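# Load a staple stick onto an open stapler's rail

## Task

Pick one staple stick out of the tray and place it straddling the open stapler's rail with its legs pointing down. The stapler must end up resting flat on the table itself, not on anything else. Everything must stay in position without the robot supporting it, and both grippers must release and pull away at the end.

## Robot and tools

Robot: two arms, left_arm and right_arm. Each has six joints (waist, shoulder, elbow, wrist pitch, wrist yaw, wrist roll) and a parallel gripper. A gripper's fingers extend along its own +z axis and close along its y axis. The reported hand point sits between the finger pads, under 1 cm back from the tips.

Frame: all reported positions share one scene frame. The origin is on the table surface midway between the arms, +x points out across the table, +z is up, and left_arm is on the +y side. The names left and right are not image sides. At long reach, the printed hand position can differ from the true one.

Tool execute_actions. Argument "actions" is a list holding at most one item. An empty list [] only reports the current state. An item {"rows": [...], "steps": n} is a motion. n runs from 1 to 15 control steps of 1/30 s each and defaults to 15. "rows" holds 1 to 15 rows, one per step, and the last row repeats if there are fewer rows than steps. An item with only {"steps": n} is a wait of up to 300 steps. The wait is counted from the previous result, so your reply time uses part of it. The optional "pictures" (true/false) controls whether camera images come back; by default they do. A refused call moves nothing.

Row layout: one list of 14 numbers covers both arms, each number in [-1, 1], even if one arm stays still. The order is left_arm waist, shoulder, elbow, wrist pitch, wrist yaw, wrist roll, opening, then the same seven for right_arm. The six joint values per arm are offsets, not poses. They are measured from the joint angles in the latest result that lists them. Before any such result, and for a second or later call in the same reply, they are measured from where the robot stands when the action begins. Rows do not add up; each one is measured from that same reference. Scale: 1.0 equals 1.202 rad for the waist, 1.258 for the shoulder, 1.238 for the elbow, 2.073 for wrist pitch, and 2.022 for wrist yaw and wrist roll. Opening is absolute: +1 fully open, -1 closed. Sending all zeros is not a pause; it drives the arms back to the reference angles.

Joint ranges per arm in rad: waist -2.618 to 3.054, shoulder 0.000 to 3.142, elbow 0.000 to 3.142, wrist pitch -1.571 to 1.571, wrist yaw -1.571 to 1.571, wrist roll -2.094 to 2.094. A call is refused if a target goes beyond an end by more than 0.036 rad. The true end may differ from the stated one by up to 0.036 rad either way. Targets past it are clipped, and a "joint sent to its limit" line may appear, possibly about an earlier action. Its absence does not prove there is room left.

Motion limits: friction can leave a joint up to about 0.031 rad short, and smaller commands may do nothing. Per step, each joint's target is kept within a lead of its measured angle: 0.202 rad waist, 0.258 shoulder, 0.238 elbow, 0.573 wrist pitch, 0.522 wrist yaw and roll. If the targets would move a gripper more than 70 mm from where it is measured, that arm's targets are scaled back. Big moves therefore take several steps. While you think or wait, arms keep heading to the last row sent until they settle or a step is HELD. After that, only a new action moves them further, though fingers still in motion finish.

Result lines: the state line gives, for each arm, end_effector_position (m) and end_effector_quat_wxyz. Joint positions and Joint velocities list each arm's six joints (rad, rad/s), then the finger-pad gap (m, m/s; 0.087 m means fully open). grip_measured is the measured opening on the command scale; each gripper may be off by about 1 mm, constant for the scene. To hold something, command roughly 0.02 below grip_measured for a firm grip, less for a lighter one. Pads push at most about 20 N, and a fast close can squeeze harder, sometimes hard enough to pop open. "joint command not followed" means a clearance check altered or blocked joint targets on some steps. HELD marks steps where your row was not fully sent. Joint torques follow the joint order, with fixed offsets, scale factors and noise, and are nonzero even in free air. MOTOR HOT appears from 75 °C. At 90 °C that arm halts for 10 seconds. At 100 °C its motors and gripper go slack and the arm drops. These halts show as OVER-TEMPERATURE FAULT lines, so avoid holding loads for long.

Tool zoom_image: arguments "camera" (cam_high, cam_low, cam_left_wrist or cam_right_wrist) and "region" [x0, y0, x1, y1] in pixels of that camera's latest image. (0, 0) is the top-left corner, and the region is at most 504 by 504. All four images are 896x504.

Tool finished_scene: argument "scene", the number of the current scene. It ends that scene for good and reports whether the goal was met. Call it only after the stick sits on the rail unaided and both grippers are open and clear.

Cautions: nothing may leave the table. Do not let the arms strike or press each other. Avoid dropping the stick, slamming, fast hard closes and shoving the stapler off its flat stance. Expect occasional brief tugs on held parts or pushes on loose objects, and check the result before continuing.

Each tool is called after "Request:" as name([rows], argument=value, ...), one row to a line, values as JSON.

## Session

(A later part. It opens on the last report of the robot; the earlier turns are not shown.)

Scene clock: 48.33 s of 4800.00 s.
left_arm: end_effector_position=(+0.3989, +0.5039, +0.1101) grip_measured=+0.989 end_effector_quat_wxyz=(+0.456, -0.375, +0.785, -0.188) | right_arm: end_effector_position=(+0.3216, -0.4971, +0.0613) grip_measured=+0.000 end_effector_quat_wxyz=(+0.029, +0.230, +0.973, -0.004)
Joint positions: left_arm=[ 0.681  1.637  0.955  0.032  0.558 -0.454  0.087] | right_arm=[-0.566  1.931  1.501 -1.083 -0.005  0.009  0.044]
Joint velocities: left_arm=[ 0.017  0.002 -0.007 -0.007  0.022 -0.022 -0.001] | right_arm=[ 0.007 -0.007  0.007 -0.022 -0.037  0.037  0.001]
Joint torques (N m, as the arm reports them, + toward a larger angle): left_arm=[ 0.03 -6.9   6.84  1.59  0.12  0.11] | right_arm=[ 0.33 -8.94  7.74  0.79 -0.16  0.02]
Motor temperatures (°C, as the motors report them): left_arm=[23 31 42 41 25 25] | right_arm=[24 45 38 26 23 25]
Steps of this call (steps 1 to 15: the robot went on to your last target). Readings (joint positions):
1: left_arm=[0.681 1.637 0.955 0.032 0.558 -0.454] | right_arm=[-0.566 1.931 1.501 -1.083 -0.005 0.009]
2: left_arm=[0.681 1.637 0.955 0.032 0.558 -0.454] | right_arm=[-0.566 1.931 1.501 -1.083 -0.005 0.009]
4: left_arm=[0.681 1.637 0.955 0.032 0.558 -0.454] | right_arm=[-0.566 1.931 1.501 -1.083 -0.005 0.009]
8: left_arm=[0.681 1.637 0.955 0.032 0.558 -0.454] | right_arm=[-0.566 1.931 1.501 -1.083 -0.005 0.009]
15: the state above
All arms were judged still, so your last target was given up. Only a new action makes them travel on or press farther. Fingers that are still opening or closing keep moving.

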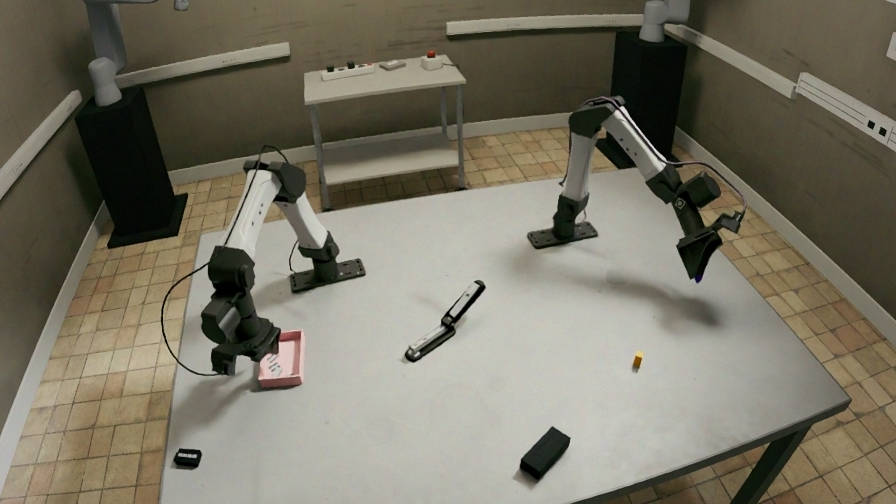

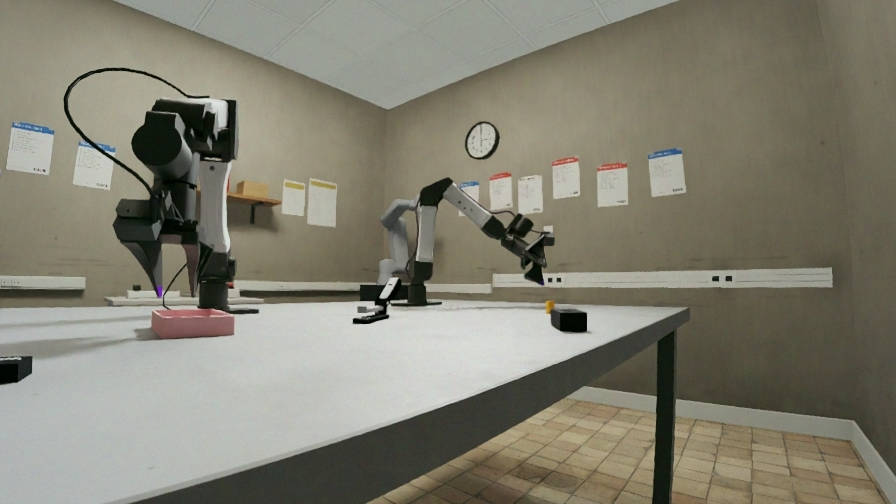

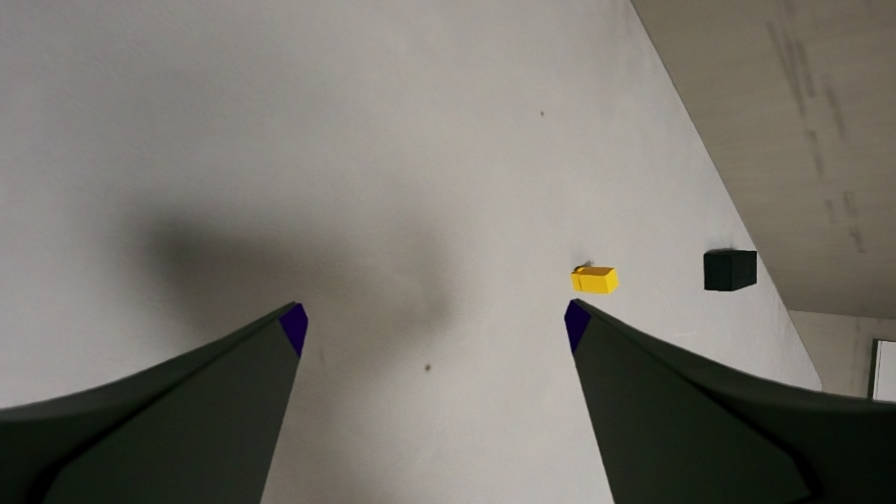

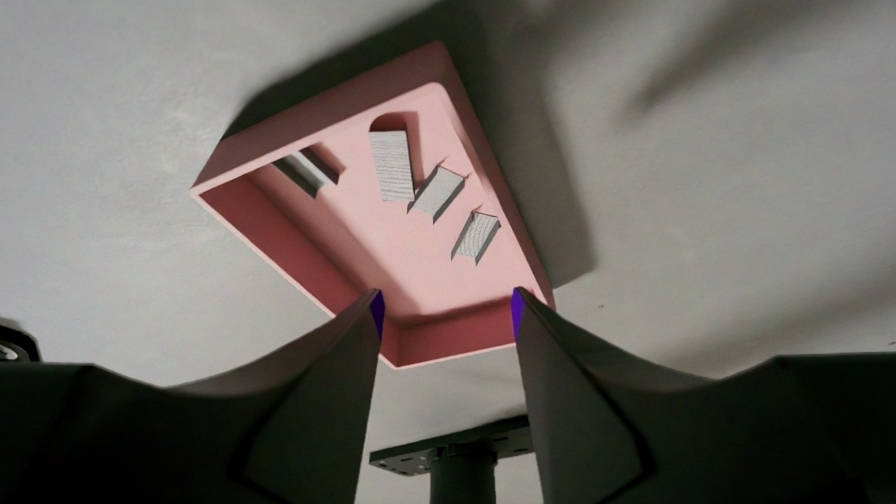

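Request:
execute_actions([
  {"rows":[[0,0,0,0,0,0,1,0.045,0,0,0.04,0,-0.05,-0.5]],"steps":15},
])

Scene clock: 68.50 s of 4800.00 s.
left_arm: end_effector_position=(+0.3989, +0.5039, +0.1101) grip_measured=+0.989 end_effector_quat_wxyz=(+0.456, -0.375, +0.785, -0.188) | right_arm: end_effector_position=(+0.3415, -0.4903, +0.0601) grip_measured=-0.500 end_effector_quat_wxyz=(+0.057, +0.159, +0.986, -0.012)
Joint positions: left_arm=[ 0.681  1.637  0.955  0.032  0.558 -0.454  0.087] | right_arm=[-0.512  1.931  1.501 -1.023 -0.004 -0.08   0.022]
Joint velocities: left_arm=[-0.002 -0.022 -0.002  0.022 -0.037 -0.037  0.   ] | right_arm=[-0.022 -0.002 -0.012  0.022 -0.037  0.007  0.001]
Joint torques (N m, as the arm reports them, + toward a larger angle): left_arm=[ 0.01 -6.85  6.93  1.59  0.12  0.08] | right_arm=[-0.3  -8.97  6.89  0.94 -0.18 -0.08]
Motor temperatures (°C, as the motors report them): left_arm=[23 32 42 42 25 25] | right_arm=[24 44 39 26 23 25]
Steps of this call (steps 1 to 90: nothing new was sent; then 16.67 s passed at rest; steps 91 to 105: all 15 steps of this action). Readings (joint positions):
91: left_arm=[0.681 1.637 0.955 0.032 0.558 -0.454] | right_arm=[-0.562 1.931 1.501 -1.077 -0.004 -0.005]
92: left_arm=[0.681 1.637 0.955 0.032 0.558 -0.454] | right_arm=[-0.553 1.931 1.501 -1.067 -0.003 -0.020]
94: left_arm=[0.681 1.637 0.955 0.032 0.558 -0.454] | right_arm=[-0.530 1.931 1.501 -1.048 -0.003 -0.043]
98: left_arm=[0.681 1.637 0.955 0.032 0.558 -0.454] | right_arm=[-0.512 1.931 1.501 -1.031 -0.004 -0.067]
105: the state above

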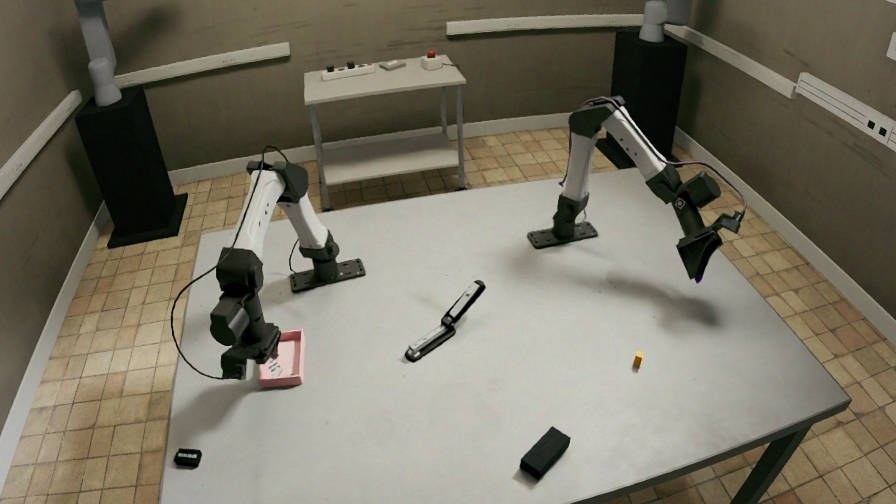

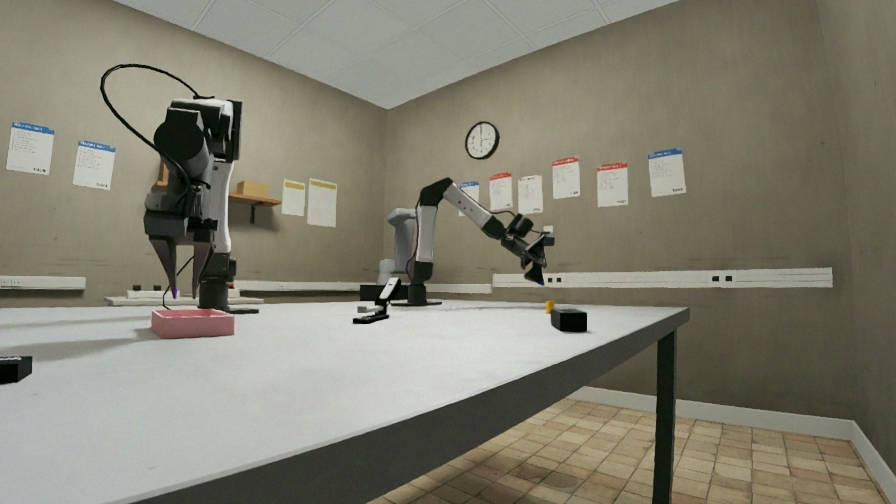

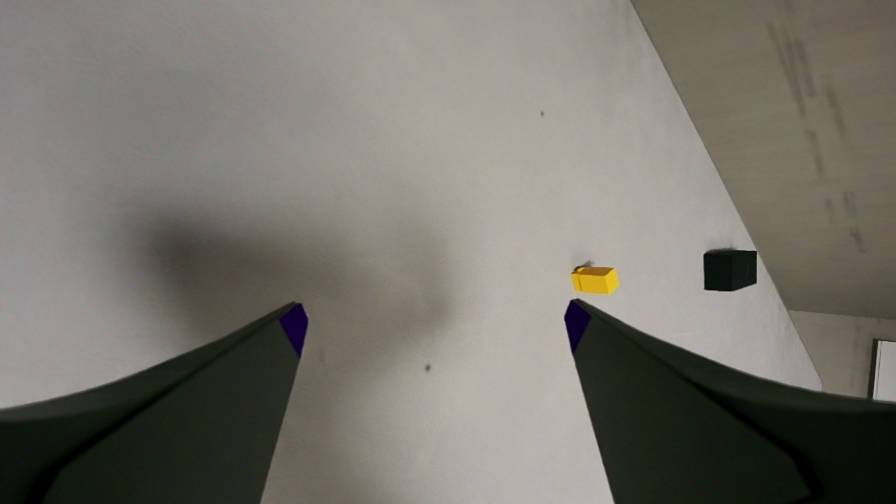

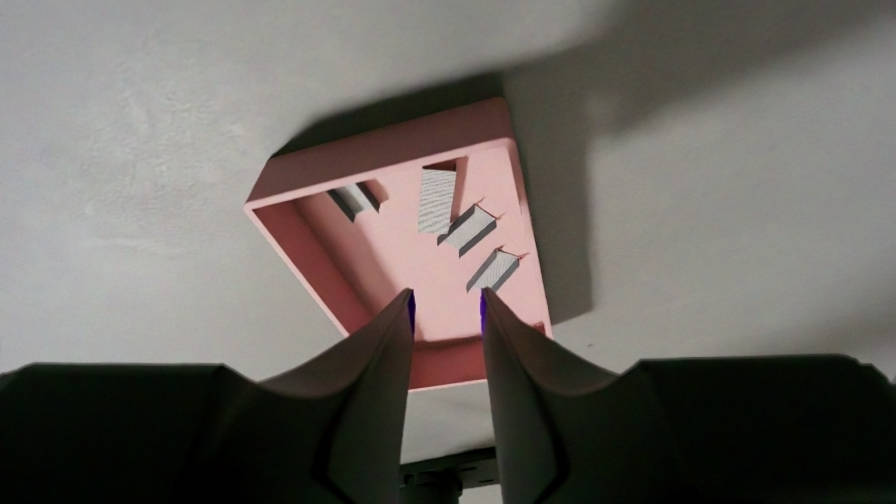

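Request:
execute_actions([
  {"rows":[[0,0,0,0,0,0,1,0,0.05,0,0.02,0,0.035,-0.5]],"steps":15},
])

Scene clock: 76.43 s of 4800.00 s.
left_arm: end_effector_position=(+0.3989, +0.5039, +0.1101) grip_measured=+0.989 end_effector_quat_wxyz=(+0.456, -0.375, +0.785, -0.188) | right_arm: end_effector_position=(+0.3438, -0.4886, +0.0411) grip_measured=-0.500 end_effector_quat_wxyz=(+0.040, +0.189, +0.981, -0.007)
Joint positions: left_arm=[ 0.681  1.637  0.955  0.032  0.558 -0.454  0.087] | right_arm=[-0.512  1.988  1.501 -1.003 -0.004 -0.021  0.022]
Joint velocities: left_arm=[-0.002  0.002 -0.007 -0.007 -0.022 -0.007  0.   ] | right_arm=[-0.007 -0.002  0.012  0.022  0.022 -0.022 -0.   ]
Joint torques (N m, as the arm reports them, + toward a larger angle): left_arm=[ 0.01 -6.93  7.    1.61  0.11  0.1 ] | right_arm=[-0.3  -8.83  6.72  0.85 -0.16  0.13]
Motor temperatures (°C, as the motors report them): left_arm=[23 32 43 42 25 25] | right_arm=[24 44 39 26 23 25]
Steps of this call (steps 1 to 15: the robot went on to your last target; steps 16 to 90: nothing new was sent; then 4.43 s passed at rest; steps 91 to 105: all 15 steps of this action). Readings (joint positions):
91: left_arm=[0.681 1.637 0.955 0.032 0.558 -0.454] | right_arm=[-0.512 1.936 1.501 -1.020 -0.004 -0.073]
92: left_arm=[0.681 1.637 0.955 0.032 0.558 -0.454] | right_arm=[-0.512 1.943 1.501 -1.014 -0.004 -0.062]
94: left_arm=[0.681 1.637 0.955 0.032 0.558 -0.454] | right_arm=[-0.512 1.965 1.501 -1.008 -0.004 -0.046]
98: left_arm=[0.681 1.637 0.955 0.032 0.558 -0.454] | right_arm=[-0.512 1.988 1.501 -1.006 -0.004 -0.029]
105: the state above

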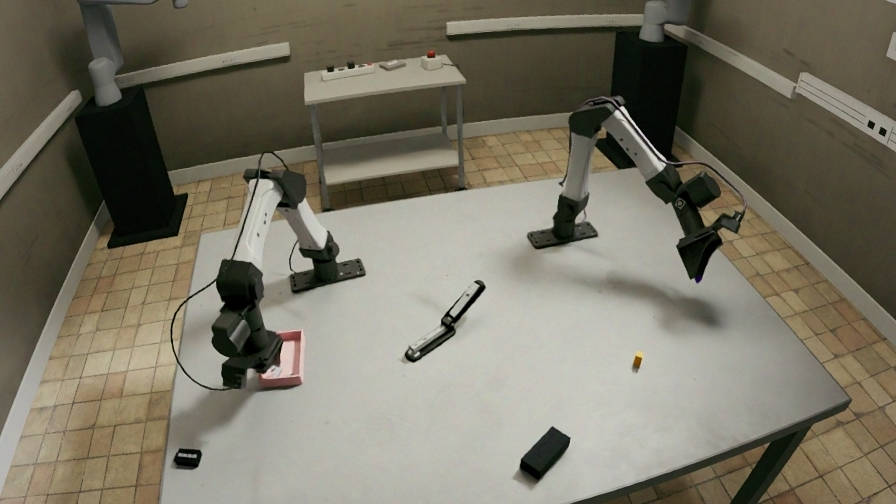

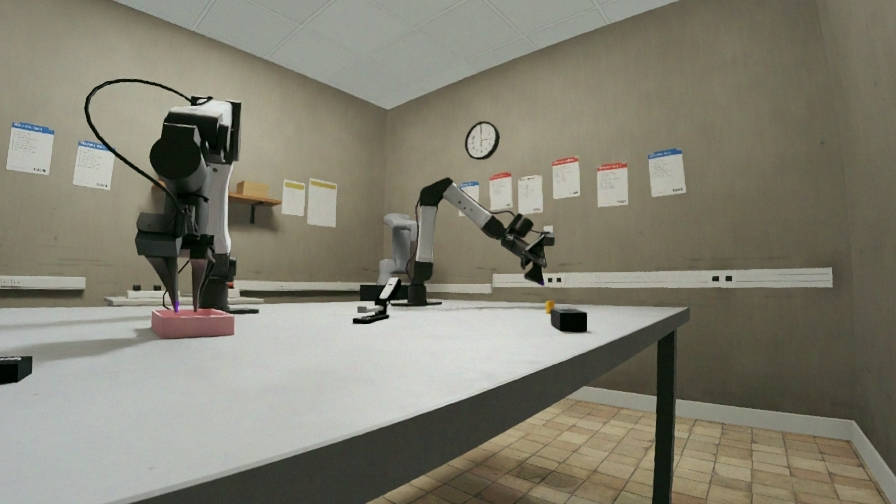

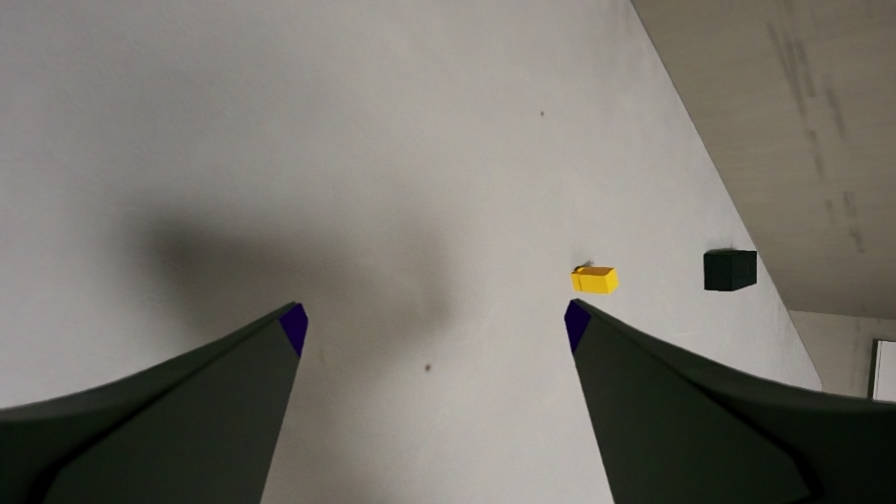

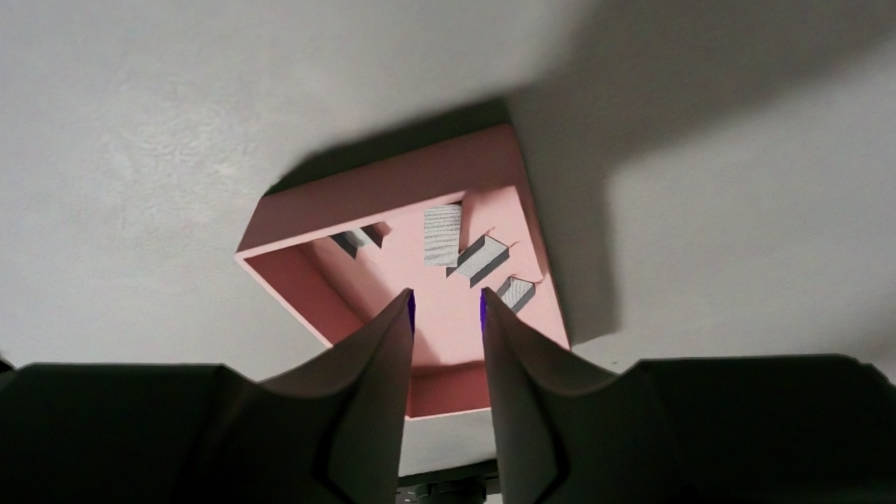

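Request:
execute_actions([
  {"rows":[[0,0,0,0,0,0,1,0,0.066,0,0.03,0,0,-0.5]],"steps":15},
])

Scene clock: 80.40 s of 4800.00 s.
left_arm: end_effector_position=(+0.3989, +0.5039, +0.1101) grip_measured=+0.989 end_effector_quat_wxyz=(+0.456, -0.375, +0.785, -0.188) | right_arm: end_effector_position=(+0.3471, -0.4898, +0.0145) grip_measured=-0.500 end_effector_quat_wxyz=(+0.022, +0.190, +0.982, -0.003)
Joint positions: left_arm=[ 0.681  1.637  0.955  0.032  0.558 -0.454  0.087] | right_arm=[-0.512  2.065  1.501 -0.962 -0.004 -0.018  0.022]
Joint velocities: left_arm=[-0.007 -0.007  0.012 -0.007 -0.022 -0.007 -0.   ] | right_arm=[-0.002 -0.002 -0.007 -0.051 -0.051 -0.037  0.001]
Joint torques (N m, as the arm reports them, + toward a larger angle): left_arm=[ 0.01 -6.92  6.91  1.6   0.14  0.1 ] | right_arm=[-0.3  -9.32  6.55  0.79 -0.17 -0.01]
Motor temperatures (°C, as the motors report them): left_arm=[23 32 43 42 25 25] | right_arm=[24 44 39 26 23 25]
Steps of this call (steps 1 to 15: the robot went on to your last target; steps 16 to 90: nothing new was sent; then 0.47 s passed at rest; steps 91 to 105: all 15 steps of this action). Readings (joint positions):
91: left_arm=[0.681 1.637 0.955 0.032 0.558 -0.454] | right_arm=[-0.512 1.994 1.501 -0.999 -0.004 -0.018]
92: left_arm=[0.681 1.637 0.955 0.032 0.558 -0.454] | right_arm=[-0.512 2.005 1.501 -0.988 -0.004 -0.018]
94: left_arm=[0.681 1.637 0.955 0.032 0.558 -0.454] | right_arm=[-0.512 2.036 1.501 -0.976 -0.004 -0.018]
98: left_arm=[0.681 1.637 0.955 0.032 0.558 -0.454] | right_arm=[-0.512 2.065 1.501 -0.968 -0.004 -0.018]
105: the state above

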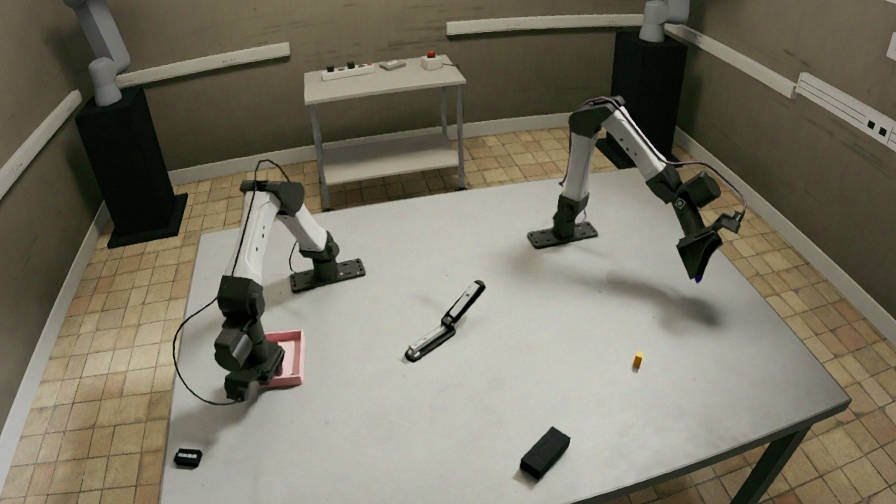

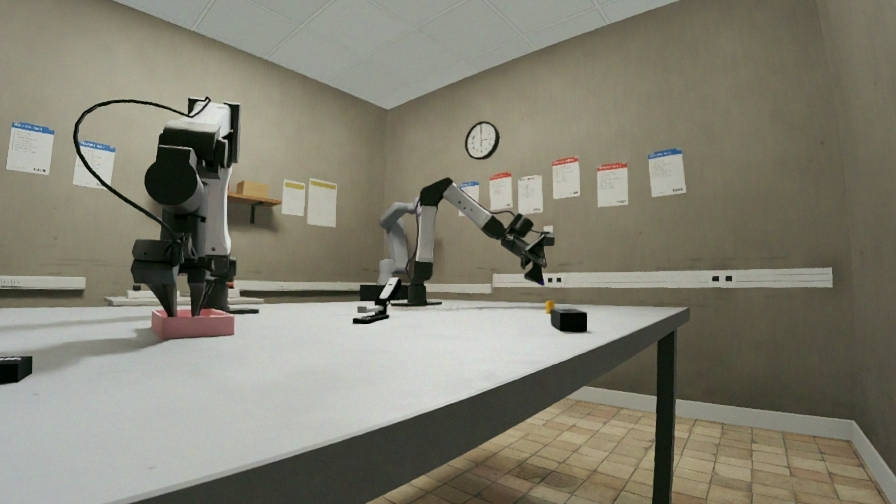

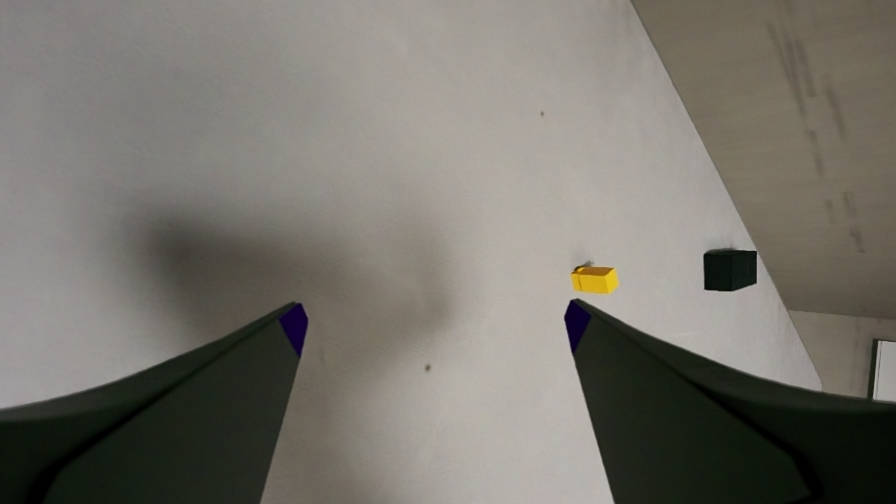

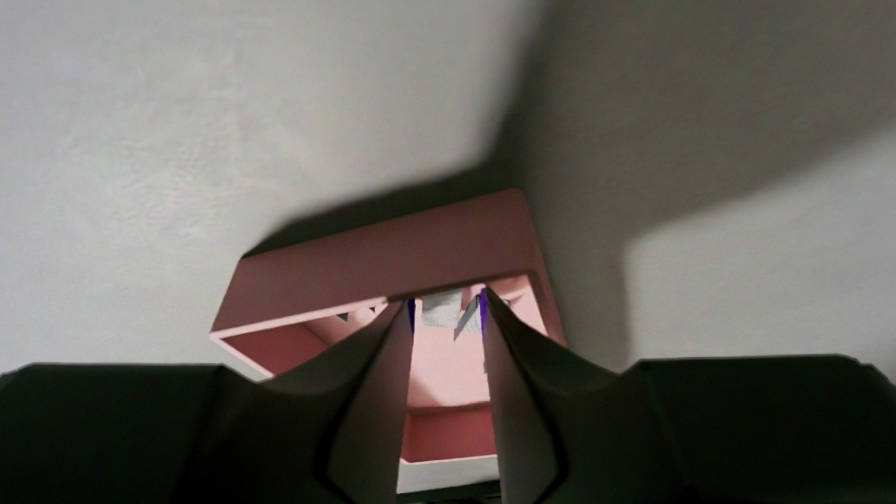

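Request:
execute_actions([
  {"rows":[[0,0,0,0,0,0,1,0,0,0,0,0,0,-0.65],[0,0,0,0,0,0,1,0,0,0,0,0,0,-0.7],[0,0,0,0,0,0,1,0,0,0,0,0,0,-0.75],[0,0,0,0,0,0,1,0,0,0,0,0,0,-0.8]],"steps":15},
], pictures=false)

Request:
execute_actions([
  {"rows":[[0,0,0,0,0,0,1,0,-0.2,0,-0.12,0,0,-0.8]],"steps":15},
])

Scene clock: 86.33 s of 4800.00 s.
left_arm: end_effector_position=(+0.3989, +0.5039, +0.1101) grip_measured=+0.989 end_effector_quat_wxyz=(+0.456, -0.375, +0.785, -0.188) | right_arm: end_effector_position=(+0.3474, -0.4900, +0.0145) grip_measured=-0.736 end_effector_quat_wxyz=(+0.023, +0.190, +0.982, -0.003)
Joint positions: left_arm=[ 0.681  1.637  0.955  0.032  0.558 -0.454  0.087] | right_arm=[-0.512  2.065  1.501 -0.961 -0.004 -0.018  0.012]
Joint velocities: left_arm=[-0.002 -0.017 -0.002 -0.051 -0.022 -0.007  0.001] | right_arm=[ 0.007 -0.012 -0.007 -0.095  0.007 -0.066  0.001]
Joint torques (N m, as the arm reports them, + toward a larger angle): left_arm=[-0.11 -6.97  7.03  1.59  0.13  0.09] | right_arm=[-0.3  -9.78  6.54  0.54 -0.16  0.02]
Motor temperatures (°C, as the motors report them): left_arm=[23 32 43 42 25 25] | right_arm=[24 44 39 26 23 25]
Steps of this call (steps 1 to 15: the robot went on to your last target; steps 16 to 90: nothing new was sent; then 2.43 s passed at rest; steps 91 to 105: all 15 steps of this action). Readings (joint positions):
91: left_arm=[0.681 1.637 0.955 0.032 0.558 -0.454] | right_arm=[-0.512 2.065 1.501 -0.961 -0.004 -0.018]
92: left_arm=[0.681 1.637 0.955 0.032 0.558 -0.454] | right_arm=[-0.512 2.065 1.501 -0.961 -0.004 -0.018]
94: left_arm=[0.681 1.637 0.955 0.032 0.558 -0.454] | right_arm=[-0.512 2.065 1.501 -0.961 -0.004 -0.018]
98: left_arm=[0.681 1.637 0.955 0.032 0.558 -0.454] | right_arm=[-0.512 2.065 1.501 -0.961 -0.004 -0.018]
105: the state above

Scene clock: 86.83 s of 4800.00 s.
left_arm: end_effector_position=(+0.3989, +0.5039, +0.1101) grip_measured=+0.989 end_effector_quat_wxyz=(+0.456, -0.375, +0.785, -0.188) | right_arm: end_effector_position=(+0.3070, -0.4729, +0.1015) grip_measured=-0.736 end_effector_quat_wxyz=(+0.039, +0.190, +0.981, -0.006)
Joint positions: left_arm=[ 0.681  1.637  0.955  0.032  0.558 -0.454  0.087] | right_arm=[-0.512  1.801  1.494 -1.183 -0.004 -0.018  0.012]
Joint velocities: left_arm=[-0.002 -0.017 -0.027  0.037  0.051  0.037  0.   ] | right_arm=[ 0.002  0.007 -0.012 -0.037 -0.037  0.051  0.   ]
Joint torques (N m, as the arm reports them, + toward a larger angle): left_arm=[ 0.04 -6.88  6.88  1.59  0.11  0.12] | right_arm=[-0.28 -7.02  7.54  0.44 -0.16  0.02]
Motor temperatures (°C, as the motors report them): left_arm=[23 32 43 42 25 25] | right_arm=[24 44 39 26 23 25]
Steps of this call (steps 1 to 15: all 15 steps of this action). Readings (joint positions):
1: left_arm=[0.681 1.637 0.955 0.032 0.558 -0.454] | right_arm=[-0.512 2.050 1.500 -0.973 -0.004 -0.018]
2: left_arm=[0.681 1.637 0.955 0.032 0.558 -0.454] | right_arm=[-0.512 2.023 1.495 -1.006 -0.004 -0.018]
4: left_arm=[0.681 1.637 0.955 0.032 0.558 -0.454] | right_arm=[-0.512 1.936 1.494 -1.070 -0.004 -0.018]
8: left_arm=[0.681 1.637 0.955 0.032 0.558 -0.454] | right_arm=[-0.512 1.801 1.494 -1.140 -0.004 -0.018]
15: the state above

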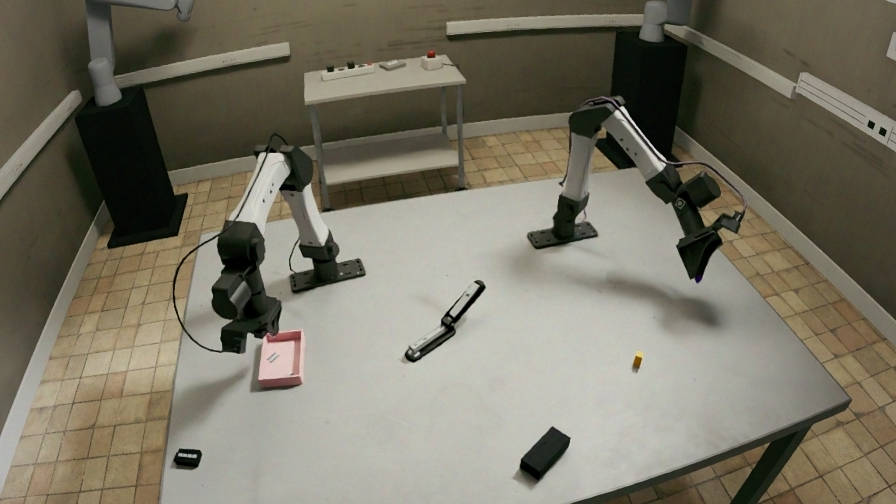

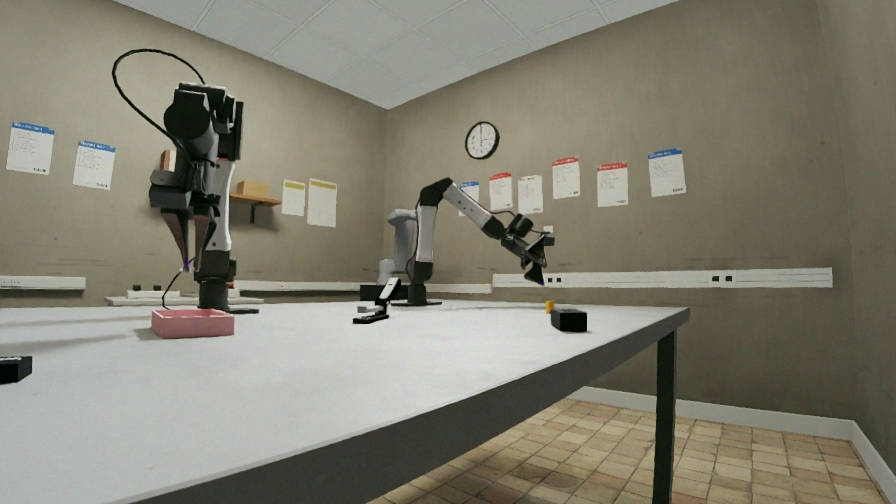

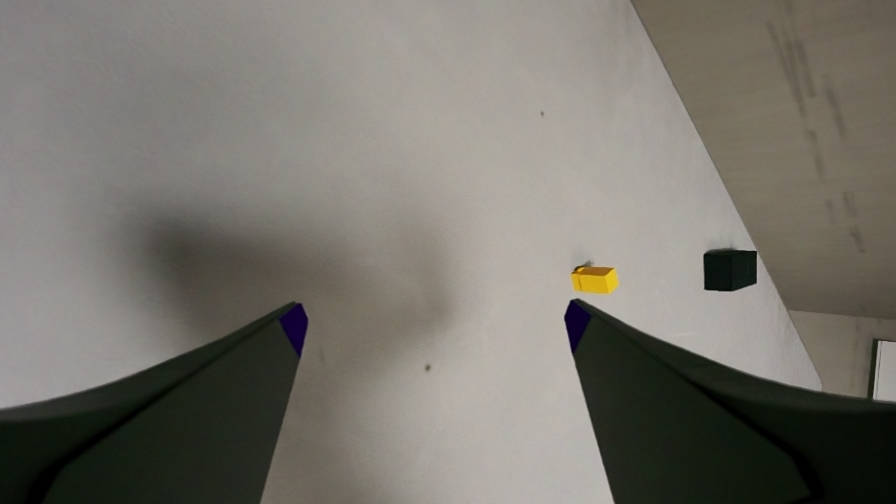

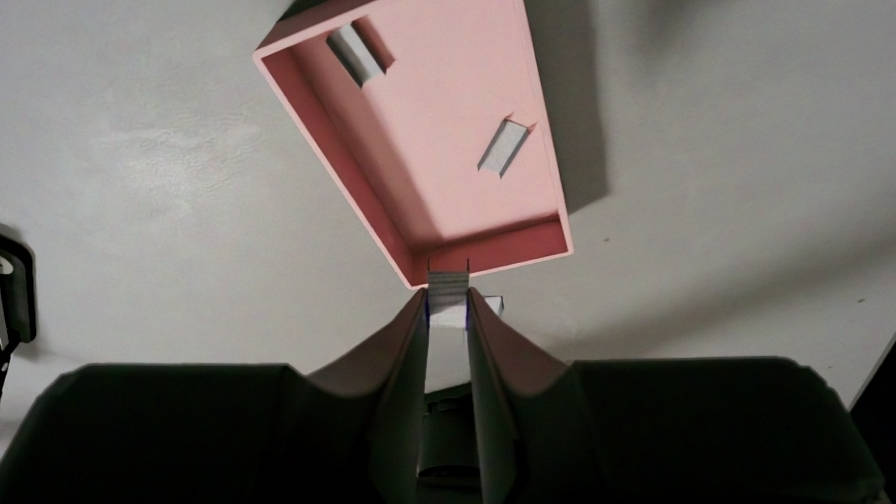

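Request:
execute_actions([
  {"rows":[[0,0,0,0,0,0,1,0.25,0,0,0,0,0,-0.8],[0,0,0,0,0,0,1,0.25,0,0,0,0,0,-0.8],[0,0,0,0,0,0,1,0.25,0,0,0,0,0,-0.8],[0,0,0,0,0,0,1,0.25,0,0,0,0,0,-0.8],[0,0,0,0,0,0,1,0.25,0,0,0,0,0,-0.8],[0,0,0,0,0,0,1,0.25,0.21,0,0.11,0,0,-0.8]],"steps":15},
], pictures=false)

Request:
execute_actions([
  {"steps":10},
], pictures=false)

Scene clock: 99.37 s of 4800.00 s.
left_arm: end_effector_position=(+0.3989, +0.5039, +0.1101) grip_measured=+0.989 end_effector_quat_wxyz=(+0.456, -0.375, +0.785, -0.188) | right_arm: end_effector_position=(+0.3608, -0.3819, +0.0108) grip_measured=-0.736 end_effector_quat_wxyz=(-0.008, +0.038, +0.999, +0.006)
Joint positions: left_arm=[ 0.681  1.637  0.955  0.032  0.558 -0.454  0.087] | right_arm=[-0.204  2.081  1.5   -1.007 -0.012 -0.017  0.012]
Joint velocities: left_arm=[ 0.002 -0.002 -0.007  0.066  0.051  0.051  0.001] | right_arm=[-0.002 -0.007  0.027  0.286  0.125  0.007  0.001]
Joint torques (N m, as the arm reports them, + toward a larger angle): left_arm=[ 0.08 -6.88  6.91  1.6   0.11  0.11] | right_arm=[ -0.84 -10.93   5.82   0.55  -0.11   0.01]
Motor temperatures (°C, as the motors report them): left_arm=[23 32 43 42 25 25] | right_arm=[24 42 40 26 23 25]
Steps of this call (steps 1 to 15: the robot went on to your last target; steps 16 to 90: nothing new was sent; then 9.03 s passed at rest; steps 91 to 105: all 15 steps of this action). Readings (joint positions):
91: left_arm=[0.681 1.637 0.955 0.032 0.558 -0.454] | right_arm=[-0.492 1.801 1.494 -1.193 0.006 -0.018]
92: left_arm=[0.681 1.637 0.955 0.032 0.558 -0.454] | right_arm=[-0.449 1.801 1.494 -1.192 0.013 -0.017]
94: left_arm=[0.681 1.637 0.955 0.032 0.558 -0.454] | right_arm=[-0.321 1.801 1.494 -1.189 0.012 -0.017]
98: left_arm=[0.681 1.637 0.955 0.032 0.558 -0.454] | right_arm=[-0.184 1.892 1.501 -1.115 -0.011 -0.017]
105: the state above

Scene clock: 99.70 s of 4800.00 s.
left_arm: end_effector_position=(+0.3989, +0.5039, +0.1101) grip_measured=+0.989 end_effector_quat_wxyz=(+0.456, -0.375, +0.785, -0.188) | right_arm: end_effector_position=(+0.3640, -0.3826, +0.0102) grip_measured=-0.736 end_effector_quat_wxyz=(-0.002, +0.038, +0.999, +0.006)
Joint positions: left_arm=[ 0.681  1.637  0.955  0.032  0.558 -0.454  0.087] | right_arm=[-0.204  2.081  1.5   -0.994 -0.011 -0.017  0.012]
Joint velocities: left_arm=[-0.002 -0.027  0.017  0.037 -0.007 -0.007  0.002] | right_arm=[-0.002 -0.022 -0.002 -0.037 -0.051  0.066 -0.002]
Joint torques (N m, as the arm reports them, + toward a larger angle): left_arm=[ 0.   -6.9   7.02  1.6   0.09  0.09] | right_arm=[ -0.85 -11.01   5.85   0.88  -0.1    0.01]
Motor temperatures (°C, as the motors report them): left_arm=[23 32 43 42 25 25] | right_arm=[24 42 40 26 23 25]
Steps of this call (steps 1 to 10: the robot went on to your last target). Readings (joint positions):
1: left_arm=[0.681 1.637 0.955 0.032 0.558 -0.454] | right_arm=[-0.204 2.081 1.500 -1.000 -0.011 -0.017]
2: left_arm=[0.681 1.637 0.955 0.032 0.558 -0.454] | right_arm=[-0.204 2.081 1.500 -0.998 -0.011 -0.017]
4: left_arm=[0.681 1.637 0.955 0.032 0.558 -0.454] | right_arm=[-0.204 2.081 1.500 -0.994 -0.011 -0.017]
8: left_arm=[0.681 1.637 0.955 0.032 0.558 -0.454] | right_arm=[-0.204 2.081 1.500 -0.994 -0.011 -0.017]
10: the state above

Open wide: the right finger inside the other stick's channel will drag it away.

Request:
execute_actions([
  {"rows":[[0,0,0,0,0,0,1,0,-0.01,0,0,0,0,0.1]],"steps":15},
])

Scene clock: 104.07 s of 4800.00 s.
left_arm: end_effector_position=(+0.3989, +0.5039, +0.1101) grip_measured=+0.989 end_effector_quat_wxyz=(+0.456, -0.375, +0.785, -0.188) | right_arm: end_effector_position=(+0.3639, -0.3826, +0.0102) grip_measured=+0.100 end_effector_quat_wxyz=(-0.002, +0.038, +0.999, +0.006)
Joint positions: left_arm=[ 0.681  1.637  0.955  0.032  0.558 -0.454  0.087] | right_arm=[-0.204  2.081  1.5   -0.994 -0.011 -0.017  0.048]
Joint velocities: left_arm=[-0.007 -0.012 -0.017 -0.007 -0.081 -0.022  0.001] | right_arm=[-0.022 -0.007 -0.007 -0.022  0.007 -0.007 -0.001]
Joint torques (N m, as the arm reports them, + toward a larger angle): left_arm=[ 0.01 -6.9   6.86  1.57  0.12  0.08] | right_arm=[ -0.28 -10.75   6.44   0.44  -0.16   0.02]
Motor temperatures (°C, as the motors report them): left_arm=[23 33 43 42 25 25] | right_arm=[24 43 40 26 23 25]
Steps of this call (steps 1 to 30: the robot went on to your last target; steps 31 to 100: nothing new was sent; then 0.53 s passed at rest; steps 101 to 115: all 15 steps of this action). Readings (joint positions):
101: left_arm=[0.681 1.637 0.955 0.032 0.558 -0.454] | right_arm=[-0.204 2.081 1.500 -0.994 -0.011 -0.017]
102: left_arm=[0.681 1.637 0.955 0.032 0.558 -0.454] | right_arm=[-0.204 2.081 1.500 -0.994 -0.011 -0.017]
104: left_arm=[0.681 1.637 0.955 0.032 0.558 -0.454] | right_arm=[-0.204 2.081 1.500 -0.994 -0.011 -0.017]
108: left_arm=[0.681 1.637 0.955 0.032 0.558 -0.454] | right_arm=[-0.204 2.081 1.500 -0.994 -0.011 -0.017]
115: the state above

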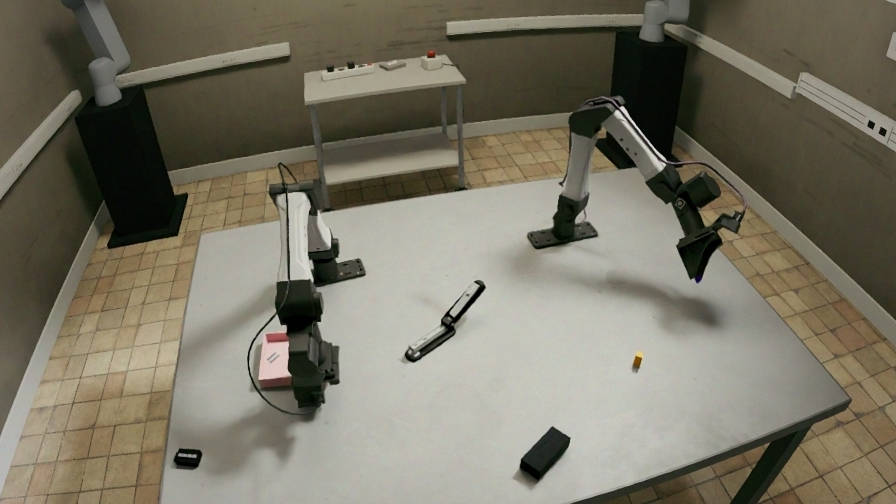

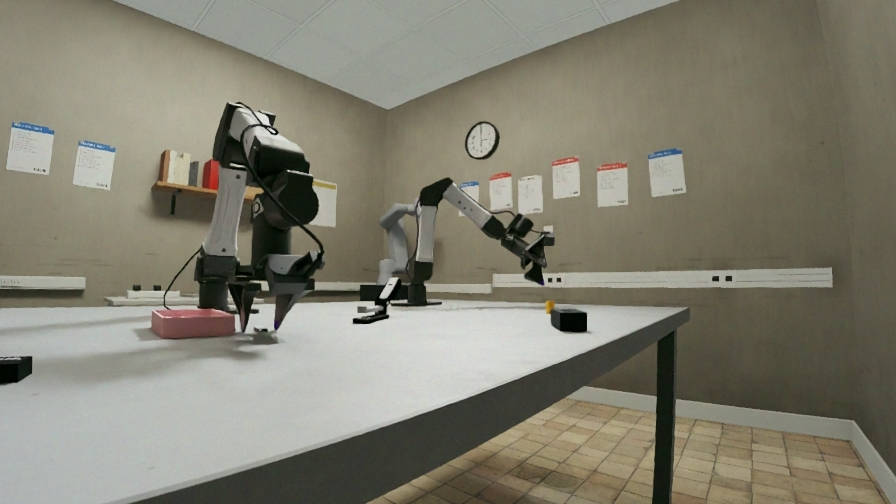

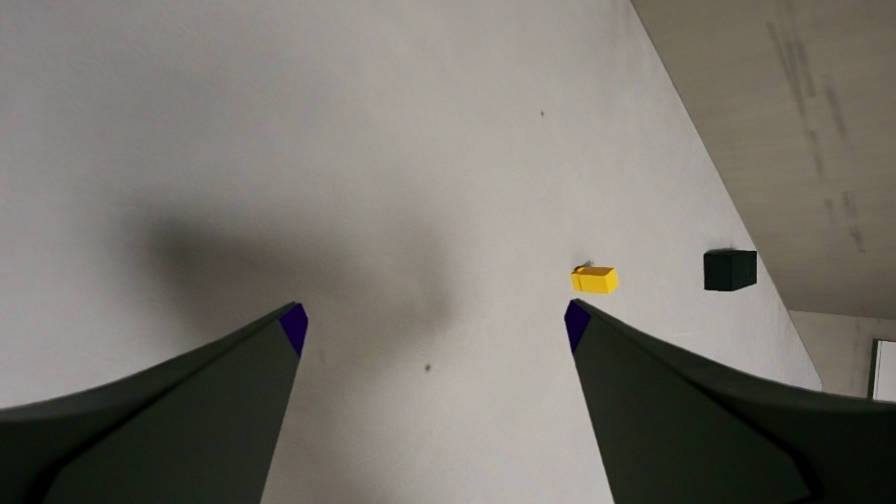

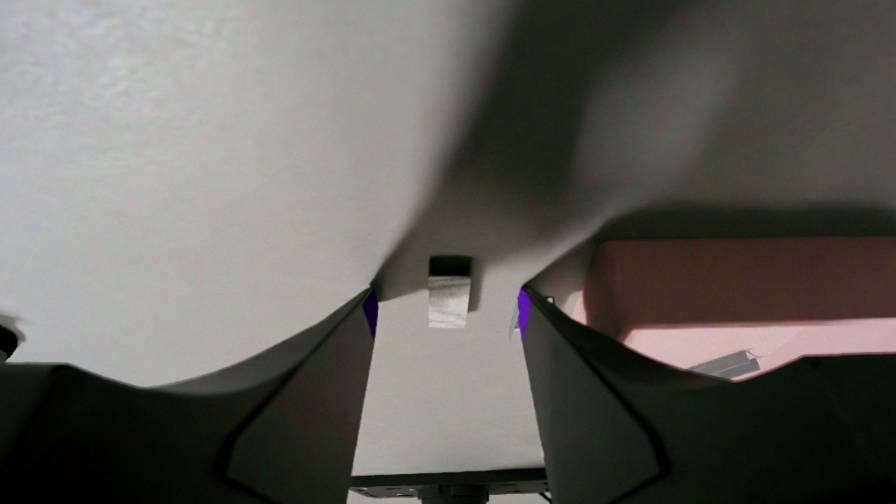

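Lift, narrow, lower, close.

Request:
execute_actions([
  {"rows":[[0,0,0,0,0,0,1,0,-0.06,0,0,0,0,0.1],[0,0,0,0,0,0,1,0,-0.06,0,0,0,0,0.1],[0,0,0,0,0,0,1,0,-0.06,0,0,0,0,0.1],[0,0,0,0,0,0,1,0,-0.06,0,0,0,0,0.1],[0,0,0,0,0,0,1,0,-0.06,0,0,0,0,0.1],[0,0,0,0,0,0,1,0,-0.06,0,0,0,0,0.1],[0,0,0,0,0,0,1,0,-0.06,0,0,0,0,0.1],[0,0,0,0,0,0,1,0,-0.06,0,0,0,0,-0.5]],"steps":15},
], pictures=false)

Request:
execute_actions([
  {"rows":[[0,0,0,0,0,0,1,0,0.05,0,0,0,0,-0.5]],"steps":15},
])

Scene clock: 112.47 s of 4800.00 s.
left_arm: end_effector_position=(+0.3989, +0.5039, +0.1101) grip_measured=+0.989 end_effector_quat_wxyz=(+0.456, -0.375, +0.785, -0.188) | right_arm: end_effector_position=(+0.3689, -0.3830, +0.0292) grip_measured=-0.500 end_effector_quat_wxyz=(+0.026, +0.038, +0.999, +0.004)
Joint positions: left_arm=[ 0.681  1.637  0.955  0.032  0.558 -0.454  0.087] | right_arm=[-0.204  2.023  1.5   -0.996 -0.011 -0.017  0.022]
Joint velocities: left_arm=[-0.007  0.007  0.002  0.007 -0.037  0.051  0.001] | right_arm=[-0.007  0.002 -0.002 -0.037  0.066 -0.022 -0.   ]
Joint torques (N m, as the arm reports them, + toward a larger angle): left_arm=[ 0.05 -6.89  7.02  1.61  0.12  0.1 ] | right_arm=[ -0.29 -10.86   6.62   0.59  -0.16   0.02]
Motor temperatures (°C, as the motors report them): left_arm=[23 33 43 42 25 25] | right_arm=[24 45 40 26 23 25]
Steps of this call (steps 1 to 15: the robot went on to your last target; steps 16 to 90: nothing new was sent; then 4.90 s passed at rest; steps 91 to 105: all 15 steps of this action). Readings (joint positions):
91: left_arm=[0.681 1.637 0.955 0.032 0.558 -0.454] | right_arm=[-0.204 2.076 1.500 -0.995 -0.011 -0.017]
92: left_arm=[0.681 1.637 0.955 0.032 0.558 -0.454] | right_arm=[-0.204 2.068 1.500 -0.996 -0.011 -0.017]
94: left_arm=[0.681 1.637 0.955 0.032 0.558 -0.454] | right_arm=[-0.204 2.046 1.500 -0.996 -0.011 -0.017]
98: left_arm=[0.681 1.637 0.955 0.032 0.558 -0.454] | right_arm=[-0.204 2.023 1.500 -0.996 -0.011 -0.017]
105: the state above

Scene clock: 112.97 s of 4800.00 s.
left_arm: end_effector_position=(+0.3989, +0.5039, +0.1101) grip_measured=+0.989 end_effector_quat_wxyz=(+0.456, -0.375, +0.785, -0.188) | right_arm: end_effector_position=(+0.3638, -0.3825, +0.0106) grip_measured=-0.500 end_effector_quat_wxyz=(-0.002, +0.038, +0.999, +0.006)
Joint positions: left_arm=[ 0.681  1.637  0.955  0.032  0.558 -0.454  0.087] | right_arm=[-0.204  2.08   1.5   -0.995 -0.011 -0.017  0.022]
Joint velocities: left_arm=[-0.012 -0.017  0.002  0.037  0.051  0.007 -0.001] | right_arm=[-0.012 -0.027  0.007  0.037 -0.022  0.007  0.   ]
Joint torques (N m, as the arm reports them, + toward a larger angle): left_arm=[ 0.09 -6.88  6.94  1.59  0.11  0.08] | right_arm=[-0.28 -9.31  6.49  0.42 -0.16  0.02]
Motor temperatures (°C, as the motors report them): left_arm=[23 33 43 42 25 25] | right_arm=[24 45 40 26 23 25]
Steps of this call (steps 1 to 15: all 15 steps of this action). Readings (joint positions):
1: left_arm=[0.681 1.637 0.955 0.032 0.558 -0.454] | right_arm=[-0.204 2.027 1.500 -0.996 -0.011 -0.017]
2: left_arm=[0.681 1.637 0.955 0.032 0.558 -0.454] | right_arm=[-0.204 2.034 1.500 -0.995 -0.011 -0.017]
4: left_arm=[0.681 1.637 0.955 0.032 0.558 -0.454] | right_arm=[-0.204 2.057 1.500 -0.995 -0.011 -0.017]
8: left_arm=[0.681 1.637 0.955 0.032 0.558 -0.454] | right_arm=[-0.204 2.080 1.500 -0.995 -0.011 -0.017]
15: the state above

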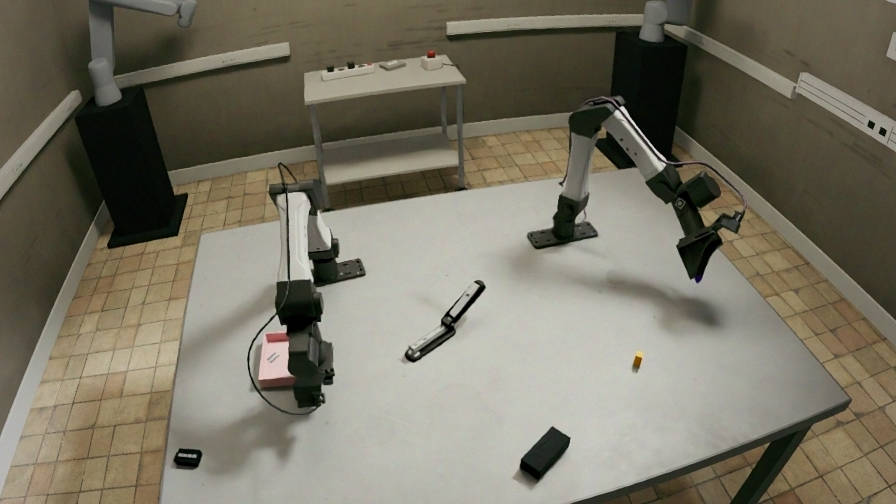

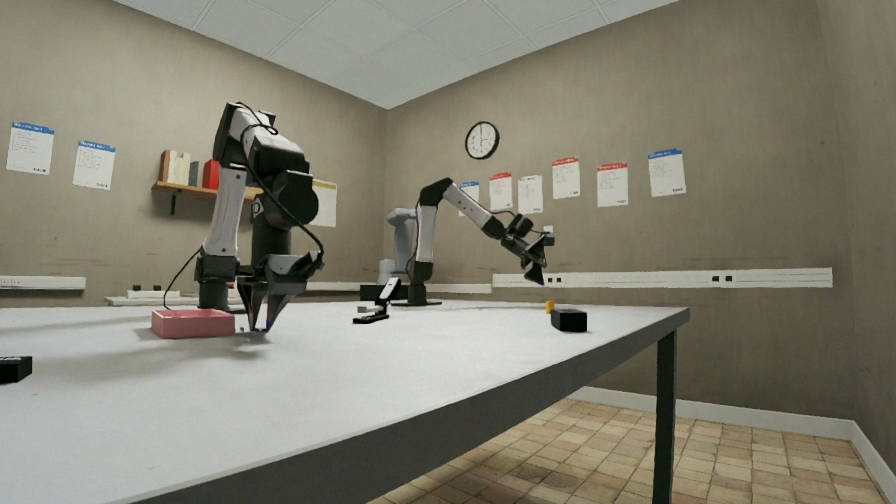

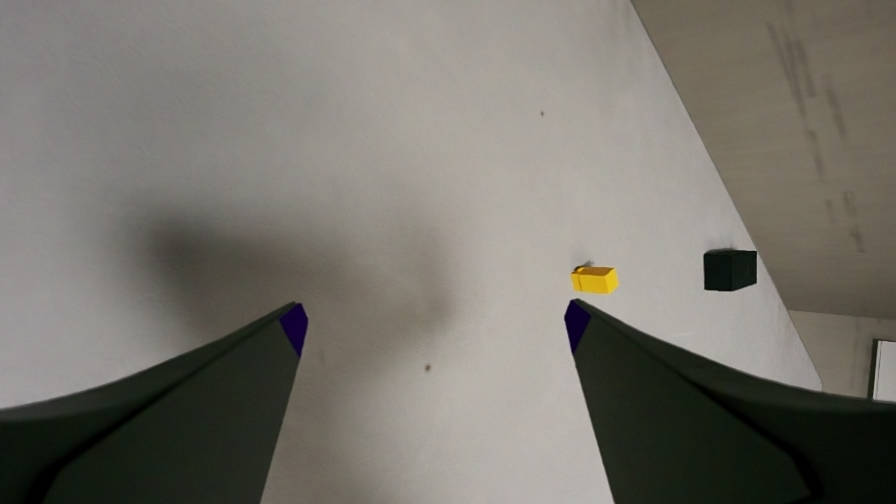

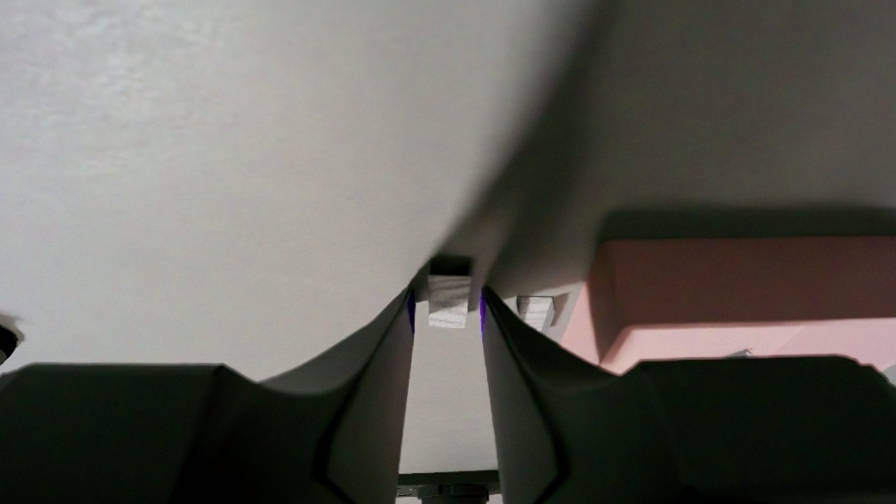

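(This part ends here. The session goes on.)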